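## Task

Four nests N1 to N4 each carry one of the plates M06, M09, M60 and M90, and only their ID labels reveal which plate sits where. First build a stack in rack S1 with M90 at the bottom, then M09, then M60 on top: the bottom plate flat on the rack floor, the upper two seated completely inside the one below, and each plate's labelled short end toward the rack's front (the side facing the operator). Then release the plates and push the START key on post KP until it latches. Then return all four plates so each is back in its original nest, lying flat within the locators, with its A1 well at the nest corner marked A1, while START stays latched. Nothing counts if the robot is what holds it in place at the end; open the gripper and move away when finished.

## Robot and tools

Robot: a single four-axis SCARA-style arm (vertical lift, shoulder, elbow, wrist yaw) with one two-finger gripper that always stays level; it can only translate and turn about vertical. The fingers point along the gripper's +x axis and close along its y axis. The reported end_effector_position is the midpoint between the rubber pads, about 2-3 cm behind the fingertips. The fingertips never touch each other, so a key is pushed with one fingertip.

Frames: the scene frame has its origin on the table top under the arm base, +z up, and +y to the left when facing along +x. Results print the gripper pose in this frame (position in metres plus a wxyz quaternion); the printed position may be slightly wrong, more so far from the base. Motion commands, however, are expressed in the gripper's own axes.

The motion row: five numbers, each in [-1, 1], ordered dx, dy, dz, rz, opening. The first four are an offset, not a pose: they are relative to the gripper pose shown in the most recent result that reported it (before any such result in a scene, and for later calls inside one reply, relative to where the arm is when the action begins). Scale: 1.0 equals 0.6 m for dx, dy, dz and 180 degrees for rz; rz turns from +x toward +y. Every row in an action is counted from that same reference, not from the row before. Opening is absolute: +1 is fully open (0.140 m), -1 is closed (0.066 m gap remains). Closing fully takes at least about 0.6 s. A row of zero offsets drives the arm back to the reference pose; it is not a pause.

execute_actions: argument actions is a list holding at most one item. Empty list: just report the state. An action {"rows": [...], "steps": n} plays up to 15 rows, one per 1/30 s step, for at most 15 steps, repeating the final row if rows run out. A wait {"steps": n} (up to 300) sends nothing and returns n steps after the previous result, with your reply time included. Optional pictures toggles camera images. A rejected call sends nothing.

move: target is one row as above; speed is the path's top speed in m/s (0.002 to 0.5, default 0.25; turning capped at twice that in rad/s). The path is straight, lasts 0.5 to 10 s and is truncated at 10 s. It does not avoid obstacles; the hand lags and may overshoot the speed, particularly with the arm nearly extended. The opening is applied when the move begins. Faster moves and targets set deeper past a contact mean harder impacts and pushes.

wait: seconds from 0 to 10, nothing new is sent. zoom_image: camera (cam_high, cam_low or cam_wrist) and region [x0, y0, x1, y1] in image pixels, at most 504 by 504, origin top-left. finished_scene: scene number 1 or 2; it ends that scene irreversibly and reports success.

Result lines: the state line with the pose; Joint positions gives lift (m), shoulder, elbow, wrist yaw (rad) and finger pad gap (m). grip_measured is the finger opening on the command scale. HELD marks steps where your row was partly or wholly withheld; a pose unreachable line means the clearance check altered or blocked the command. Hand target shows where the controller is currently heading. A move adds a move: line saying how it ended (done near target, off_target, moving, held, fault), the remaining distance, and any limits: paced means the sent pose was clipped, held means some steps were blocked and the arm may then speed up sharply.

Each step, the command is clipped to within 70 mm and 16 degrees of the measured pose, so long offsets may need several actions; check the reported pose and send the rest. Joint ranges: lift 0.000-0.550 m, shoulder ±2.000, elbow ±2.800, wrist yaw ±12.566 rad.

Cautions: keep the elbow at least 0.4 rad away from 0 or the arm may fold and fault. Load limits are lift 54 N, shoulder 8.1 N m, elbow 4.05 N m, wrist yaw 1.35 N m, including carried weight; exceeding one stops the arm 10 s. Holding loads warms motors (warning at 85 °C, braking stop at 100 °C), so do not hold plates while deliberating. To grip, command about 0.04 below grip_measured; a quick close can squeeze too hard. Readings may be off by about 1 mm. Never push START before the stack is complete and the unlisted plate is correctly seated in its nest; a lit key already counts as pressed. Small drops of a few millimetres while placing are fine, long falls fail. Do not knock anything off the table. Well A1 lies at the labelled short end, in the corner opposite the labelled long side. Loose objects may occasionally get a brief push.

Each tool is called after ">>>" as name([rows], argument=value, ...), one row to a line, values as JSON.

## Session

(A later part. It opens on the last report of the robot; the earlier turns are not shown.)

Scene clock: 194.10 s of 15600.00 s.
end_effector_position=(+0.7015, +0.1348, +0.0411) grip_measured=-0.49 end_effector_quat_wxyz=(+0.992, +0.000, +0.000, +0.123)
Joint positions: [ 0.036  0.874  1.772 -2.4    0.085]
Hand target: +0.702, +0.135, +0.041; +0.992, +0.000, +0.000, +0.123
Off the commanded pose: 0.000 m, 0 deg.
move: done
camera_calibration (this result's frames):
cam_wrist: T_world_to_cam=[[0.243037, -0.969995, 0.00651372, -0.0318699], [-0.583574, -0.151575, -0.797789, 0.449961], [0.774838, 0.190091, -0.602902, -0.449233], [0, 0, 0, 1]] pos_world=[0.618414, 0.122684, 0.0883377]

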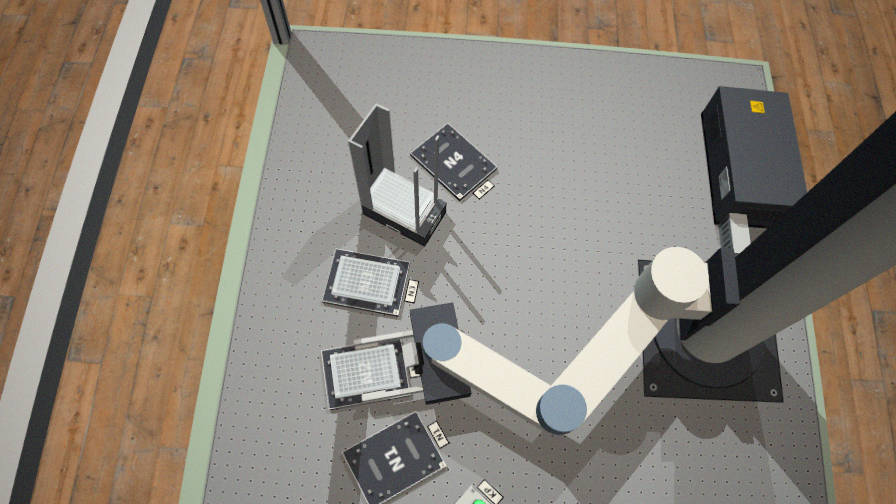

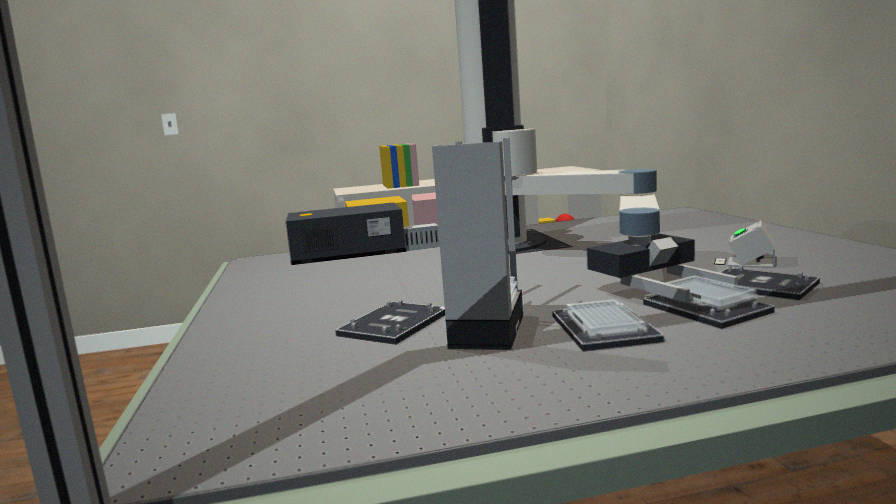

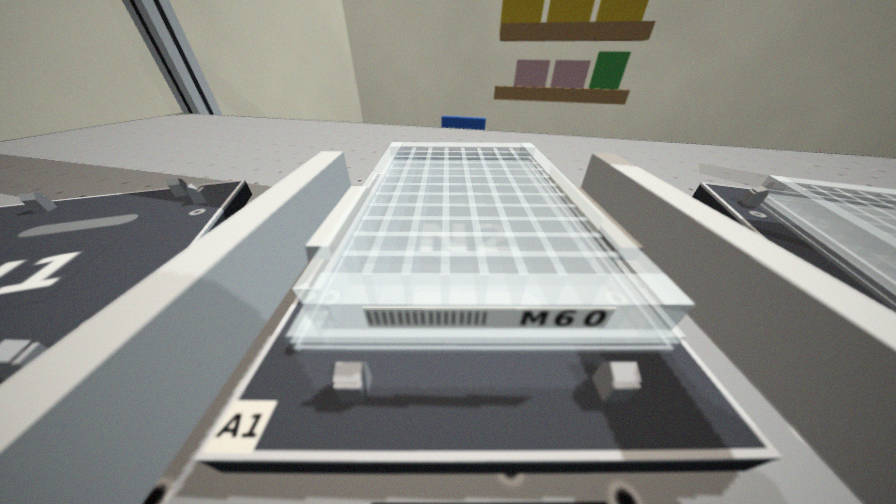

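>>> move(target=[0.0007,-0.0005,-0.0178,0,-0.6], speed=0.01)

>>> move(target=[0,0,0,0,-0.2])

>>> move(target=[0,0,0.508,0,-0.2], speed=0.3)

>>> move(target=[-0.2056,-0.5617,0,-0.2211,-0.2], speed=0.35)

Scene clock: 198.90 s of 15600.00 s.
end_effector_position=(+0.7019, +0.1347, +0.0304) grip_measured=-0.49 end_effector_quat_wxyz=(+0.992, +0.000, +0.000, +0.123)
Joint positions: [ 0.025  0.873  1.774 -2.4    0.085]
Hand target: +0.702, +0.135, +0.030; +0.992, +0.000, +0.000, +0.123
Off the commanded pose: 0.000 m, 0 deg.
After step 90, 0.50 s passed at rest.
move: done
camera_calibration (this result's frames):
cam_wrist: T_world_to_cam=[[0.243293, -0.969931, 0.00651372, -0.0322046], [-0.583534, -0.151729, -0.797789, 0.44167], [0.774788, 0.190296, -0.602902, -0.455987], [0, 0, 0, 1]] pos_world=[0.618858, 0.12255, 0.0776534]

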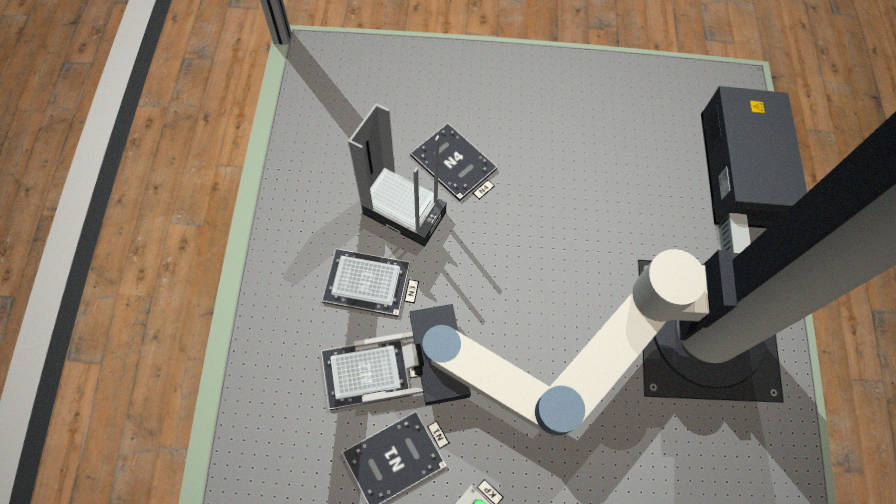

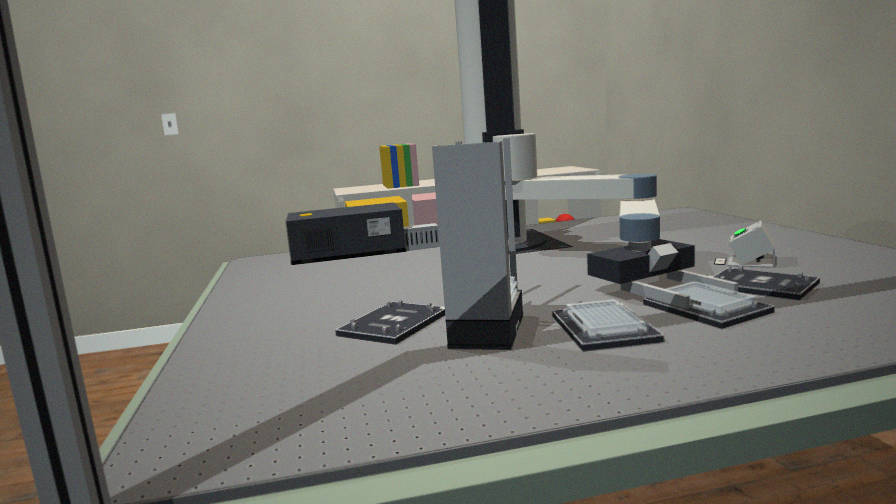

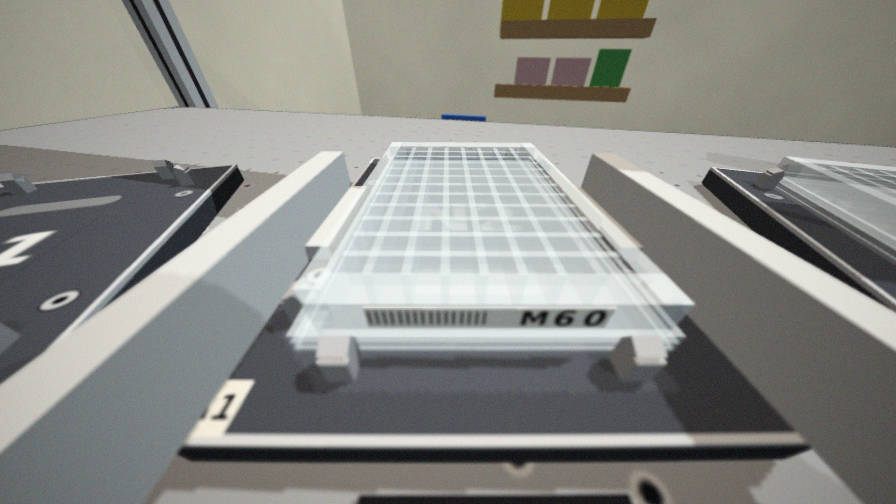

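Scene clock: 199.40 s of 15600.00 s.
end_effector_position=(+0.7019, +0.1347, +0.0304) grip_measured=-0.20 end_effector_quat_wxyz=(+0.992, +0.000, +0.000, +0.123)
Joint positions: [ 0.025  0.873  1.774 -2.4    0.096]
Hand target: +0.702, +0.135, +0.030; +0.992, +0.000, +0.000, +0.123
Off the commanded pose: 0.000 m, 0 deg.
move: done
camera_calibration (this result's frames):
cam_wrist: T_world_to_cam=[[0.2433, -0.969929, 0.00651372, -0.0322033], [-0.583533, -0.151733, -0.797789, 0.441669], [0.774787, 0.190301, -0.602902, -0.455987], [0, 0, 0, 1]] pos_world=[0.618856, 0.122555, 0.0776534]

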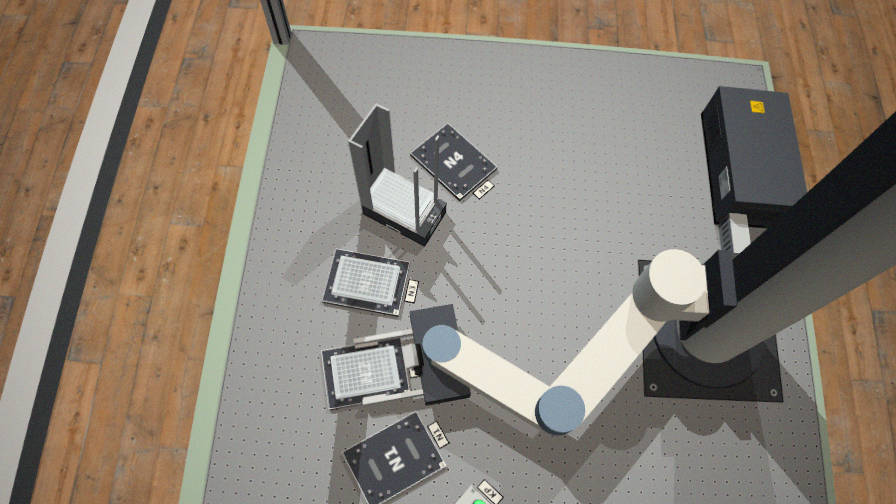

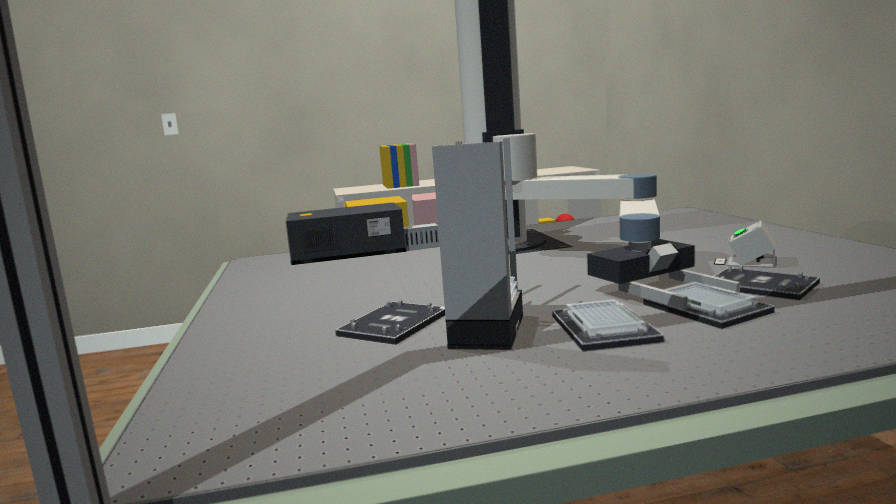

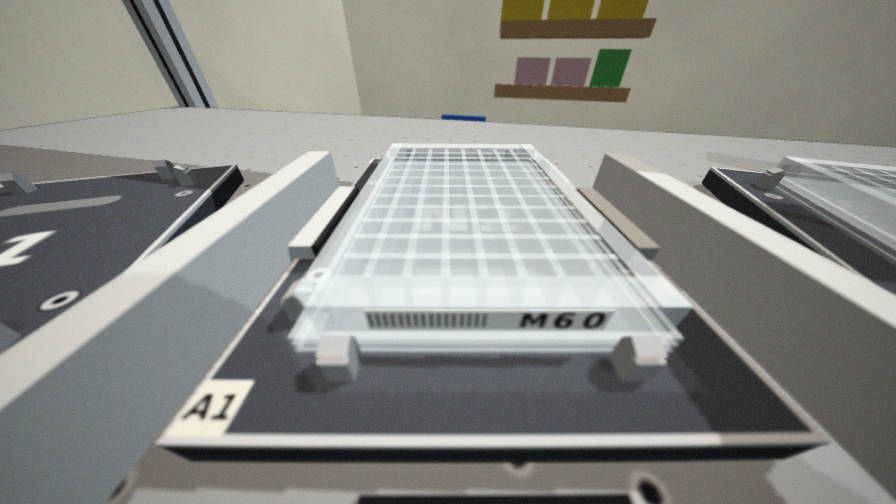

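Scene clock: 200.90 s of 15600.00 s.
end_effector_position=(+0.7019, +0.1347, +0.3353) grip_measured=-0.20 end_effector_quat_wxyz=(+0.992, +0.000, +0.000, +0.123)
Joint positions: [ 0.33   0.873  1.774 -2.4    0.096]
Hand target: +0.702, +0.135, +0.335; +0.992, +0.000, +0.000, +0.123
Off the commanded pose: 0.000 m, 0 deg.
move: done
camera_calibration (this result's frames):
cam_wrist: T_world_to_cam=[[0.243314, -0.969926, 0.00651372, -0.0341934], [-0.58353, -0.151741, -0.797789, 0.684887], [0.774784, 0.190313, -0.602902, -0.272188], [0, 0, 0, 1]] pos_world=[0.61886, 0.122562, 0.382515]

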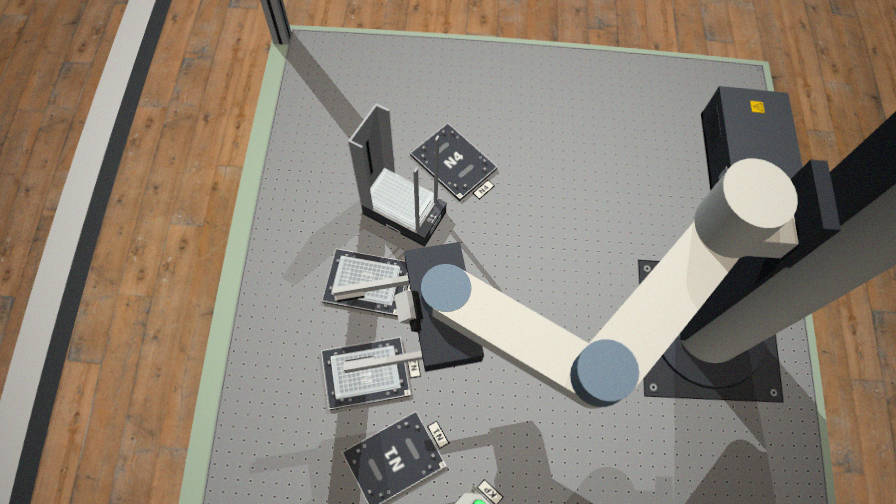

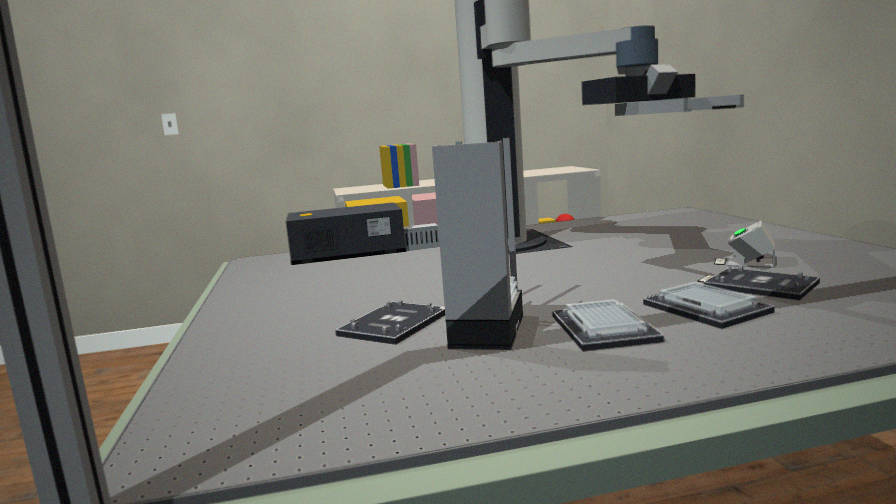

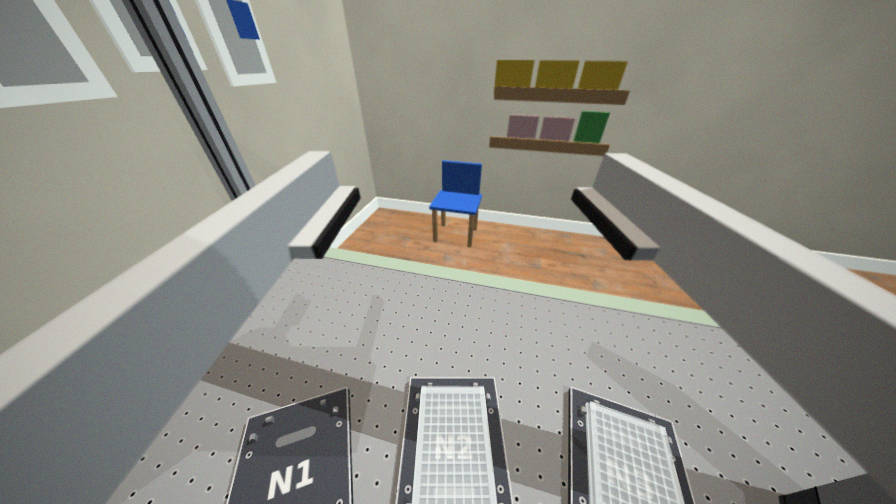

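Scene clock: 202.40 s of 15600.00 s.
end_effector_position=(+0.6647, -0.2223, +0.3353) grip_measured=-0.20 end_effector_quat_wxyz=(+0.975, +0.000, +0.000, -0.222)
Joint positions: [ 0.33   0.219  1.737 -2.404  0.096]
Hand target: +0.665, -0.222, +0.335; +0.975, +0.000, +0.000, -0.222
Off the commanded pose: 0.000 m, 0 deg.
move: done
camera_calibration (this result's frames):
cam_wrist: T_world_to_cam=[[-0.43396, -0.900908, 0.00651372, 0.0940643], [-0.545438, 0.256965, -0.797789, 0.674513], [0.717061, -0.349761, -0.602902, -0.257076], [0, 0, 0, 1]] pos_world=[0.593064, -0.178498, 0.382514]

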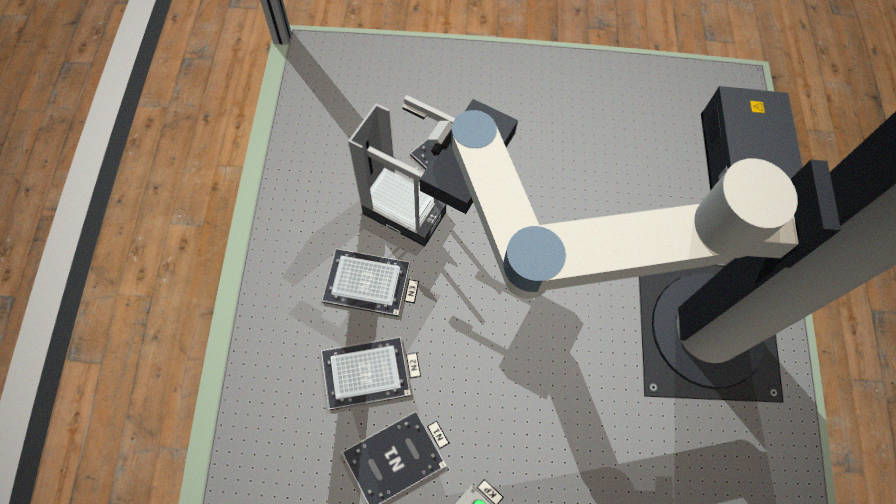

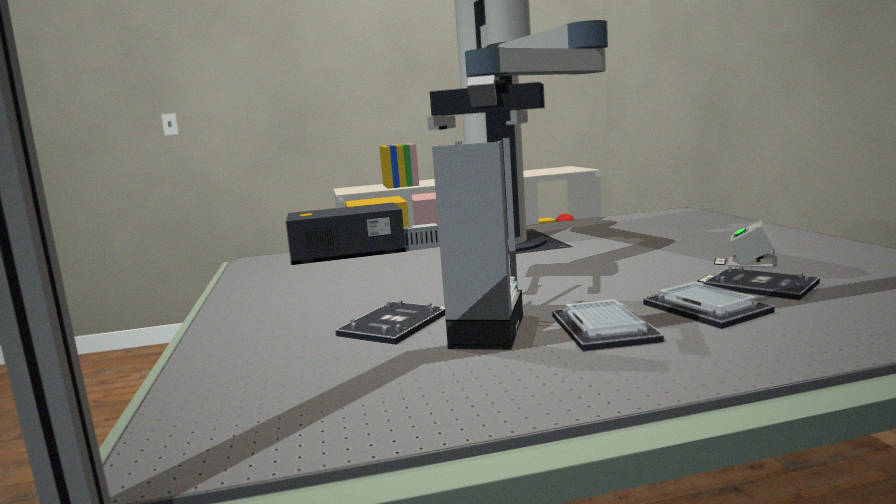

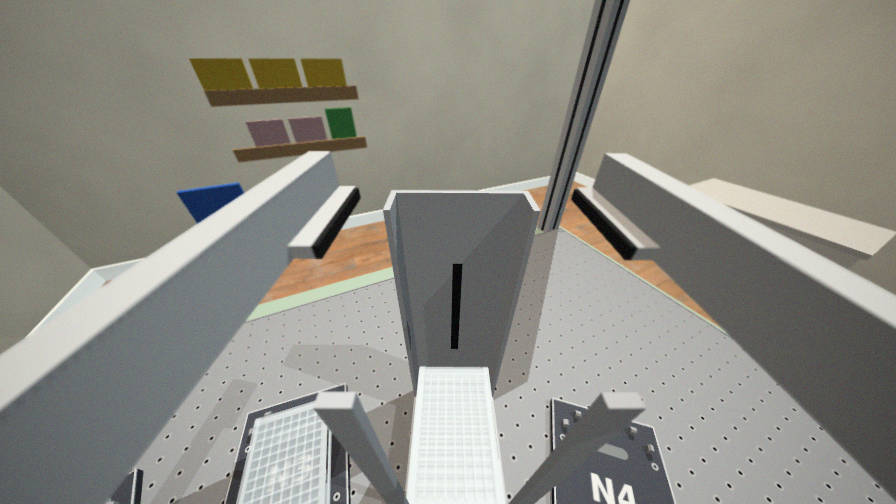

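>>> move(target=[-0.001,-0.0002,-0.4262,0,-0.3], speed=0.2)

>>> move(target=[0,0,0,0,-0.6])

>>> move(target=[0,0,0.426,0,-0.6], speed=0.12)

>>> move(target=[-0.0675,-0.274,0,-0.0917,-0.6])

>>> move(target=[0,0,-0.49,0,-0.6], speed=0.2)

Scene clock: 213.93 s of 15600.00 s.
end_effector_position=(+0.6641, -0.2223, +0.0795) grip_measured=-0.30 end_effector_quat_wxyz=(+0.975, +0.000, +0.000, -0.222)
Joint positions: [ 0.075  0.22   1.734 -2.402  0.092]
Hand target: +0.664, -0.222, +0.080; +0.975, +0.000, +0.000, -0.222
Off the commanded pose: 0.000 m, 0 deg.
After step 90, 6.87 s passed at rest.
move: done
camera_calibration (this result's frames):
cam_wrist: T_world_to_cam=[[-0.434212, -0.900787, 0.00651372, 0.0957144], [-0.545366, 0.257117, -0.797789, 0.470089], [0.716963, -0.349961, -0.602902, -0.410806], [0, 0, 0, 1]] pos_world=[0.592464, -0.178416, 0.126733]

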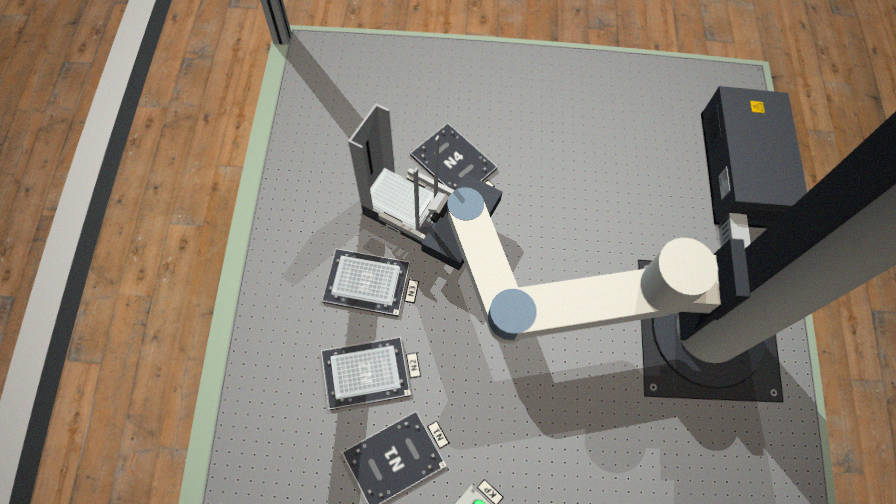

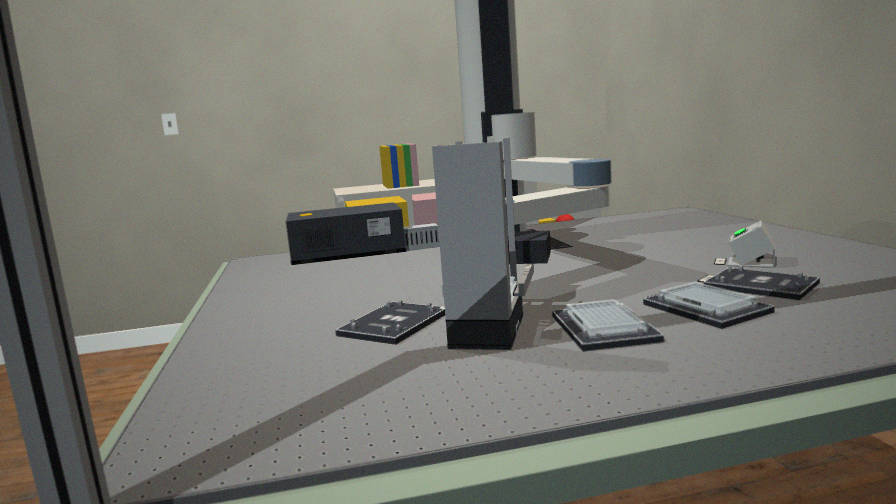

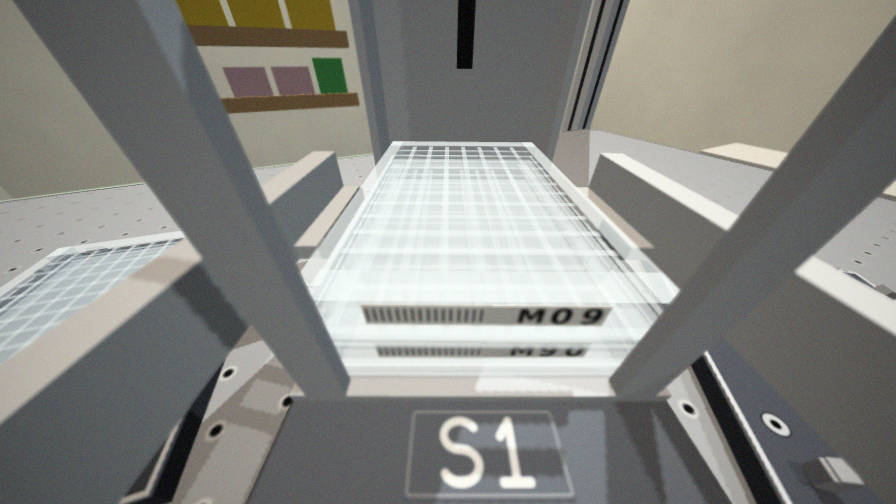

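Scene clock: 214.43 s of 15600.00 s.
end_effector_position=(+0.6641, -0.2223, +0.0795) grip_measured=-0.49 end_effector_quat_wxyz=(+0.975, +0.000, +0.000, -0.222)
Joint positions: [ 0.075  0.22   1.734 -2.402  0.085]
Hand target: +0.664, -0.222, +0.080; +0.975, +0.000, +0.000, -0.222
Off the commanded pose: 0.000 m, 0 deg.
move: done
camera_calibration (this result's frames):
cam_wrist: T_world_to_cam=[[-0.434225, -0.900781, 0.00651372, 0.095718], [-0.545362, 0.257125, -0.797789, 0.470089], [0.716958, -0.349972, -0.602902, -0.410806], [0, 0, 0, 1]] pos_world=[0.592463, -0.178421, 0.126733]

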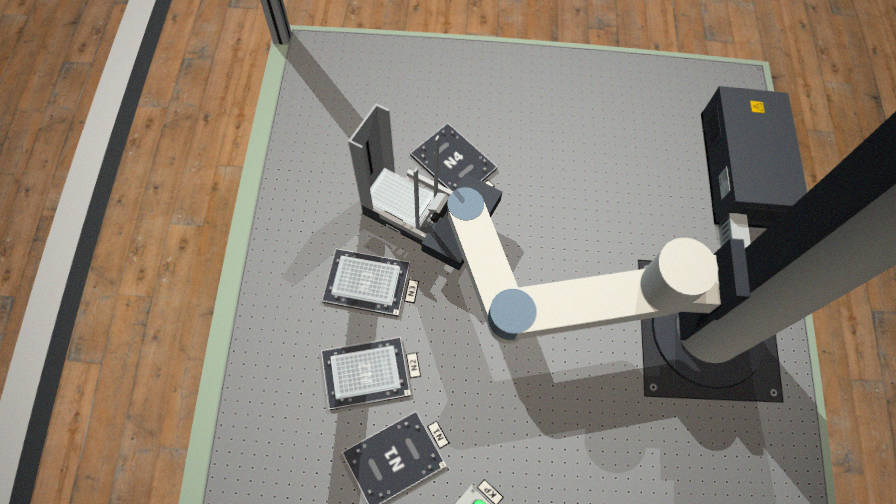

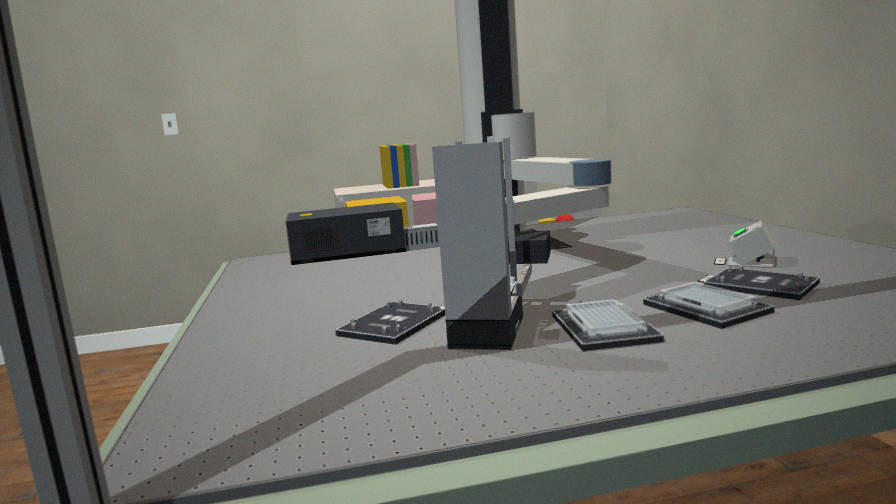

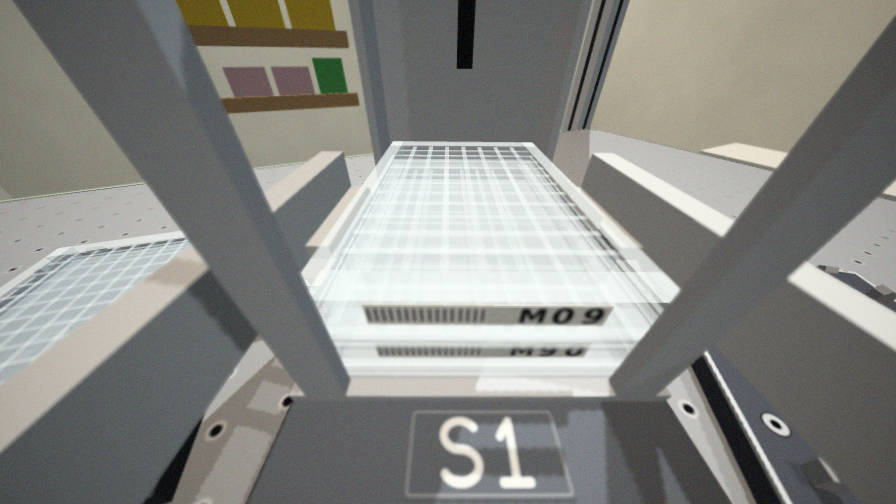

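Scene clock: 216.90 s of 15600.00 s.
end_effector_position=(+0.6641, -0.2223, +0.3352) grip_measured=-0.49 end_effector_quat_wxyz=(+0.975, +0.000, +0.000, -0.222)
Joint positions: [ 0.33   0.22   1.734 -2.402  0.085]
Hand target: +0.664, -0.222, +0.335; +0.975, +0.000, +0.000, -0.222
Off the commanded pose: 0.000 m, 0 deg.
move: done
camera_calibration (this result's frames):
cam_wrist: T_world_to_cam=[[-0.434186, -0.9008, 0.00651372, 0.0940366], [-0.545373, 0.257101, -0.797789, 0.674049], [0.716973, -0.349941, -0.602902, -0.256682], [0, 0, 0, 1]] pos_world=[0.592472, -0.178415, 0.382382]

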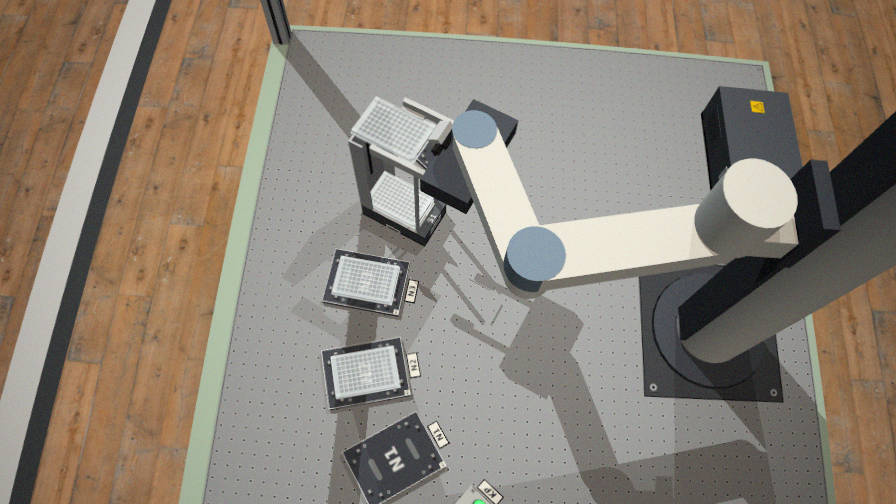

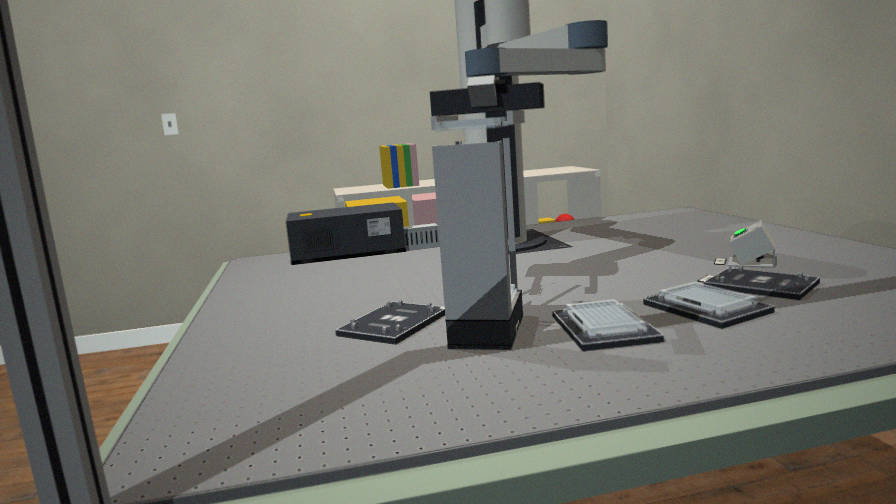

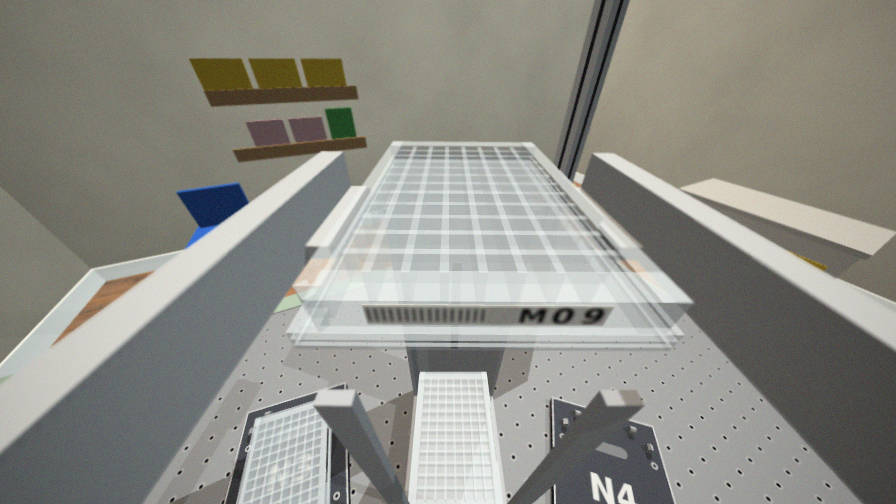

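Scene clock: 217.97 s of 15600.00 s.
end_effector_position=(+0.5563, -0.3530, +0.3352) grip_measured=-0.49 end_effector_quat_wxyz=(+0.933, +0.000, +0.000, -0.360)
Joint positions: [ 0.33  -0.068  1.631 -2.3    0.085]
Hand target: +0.556, -0.353, +0.335; +0.933, +0.000, +0.000, -0.360
Off the commanded pose: 0.000 m, 0 deg.
move: done
camera_calibration (this result's frames):
cam_wrist: T_world_to_cam=[[-0.67257, -0.740005, 0.00651372, 0.118789], [-0.449664, 0.401665, -0.797789, 0.646658], [0.587751, -0.539498, -0.602902, -0.22017], [0, 0, 0, 1]] pos_world=[0.500078, -0.290617, 0.382382]

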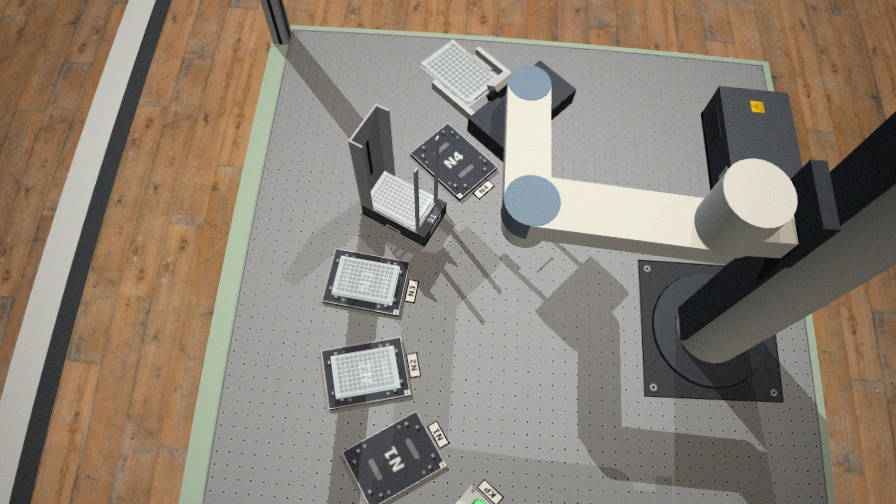

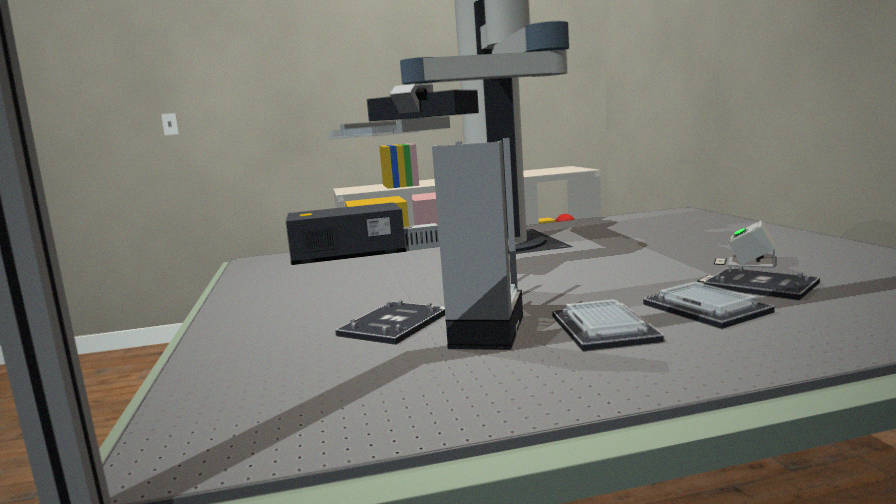

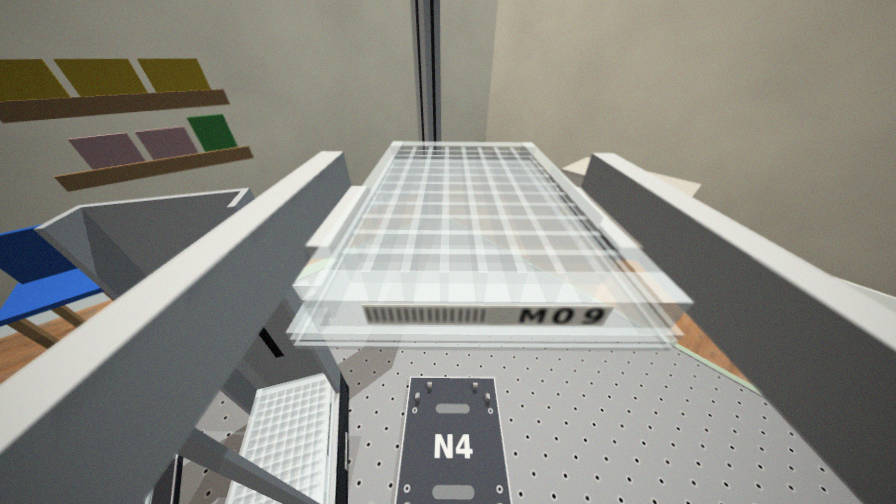

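Scene clock: 219.83 s of 15600.00 s.
end_effector_position=(+0.5563, -0.3530, +0.0411) grip_measured=-0.49 end_effector_quat_wxyz=(+0.933, +0.000, +0.000, -0.360)
Joint positions: [ 0.036 -0.068  1.631 -2.3    0.085]
Hand target: +0.556, -0.353, +0.041; +0.933, +0.000, +0.000, -0.360
Off the commanded pose: 0.000 m, 0 deg.
move: done
camera_calibration (this result's frames):
cam_wrist: T_world_to_cam=[[-0.672589, -0.739987, 0.00651372, 0.120716], [-0.449654, 0.401677, -0.797789, 0.412044], [0.587737, -0.539513, -0.602902, -0.397461], [0, 0, 0, 1]] pos_world=[0.500072, -0.290615, 0.0883081]

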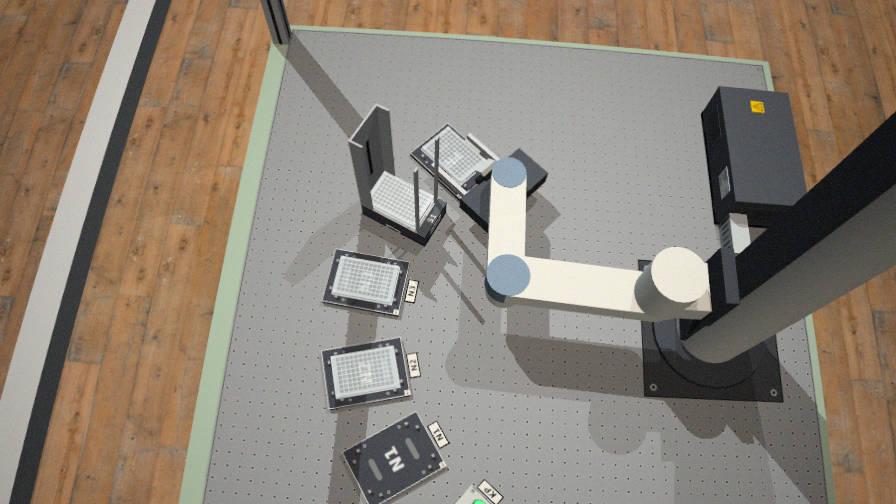

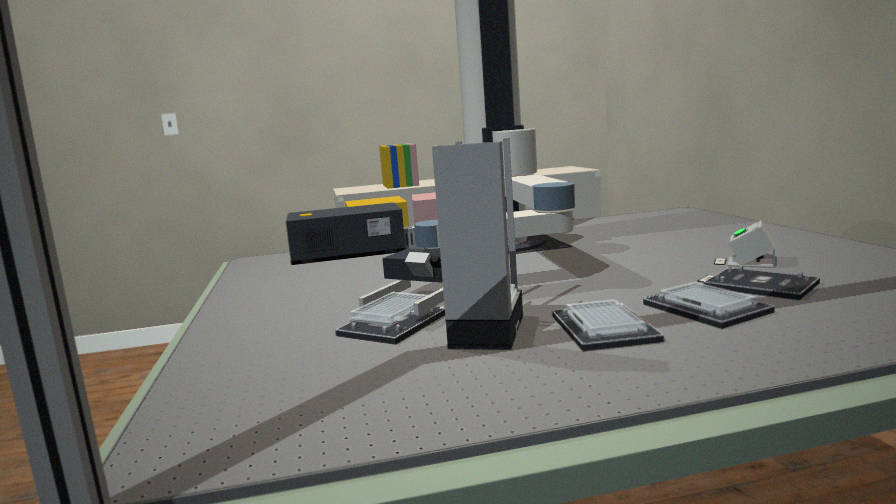

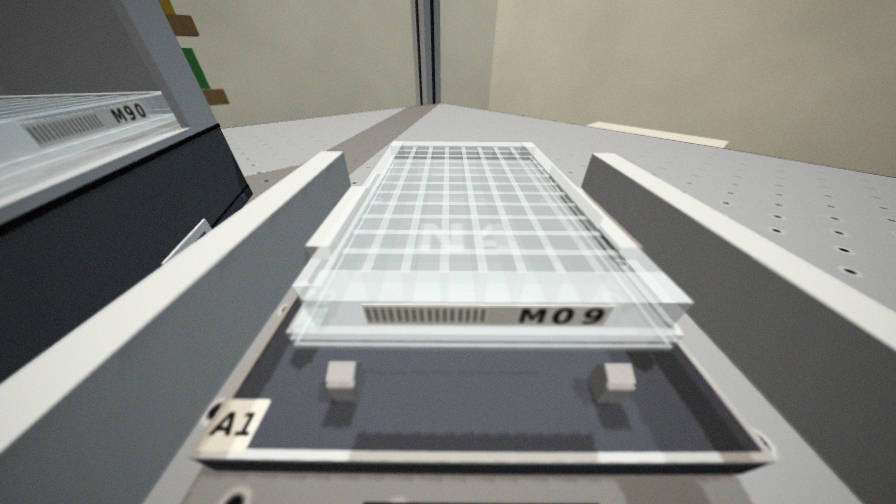

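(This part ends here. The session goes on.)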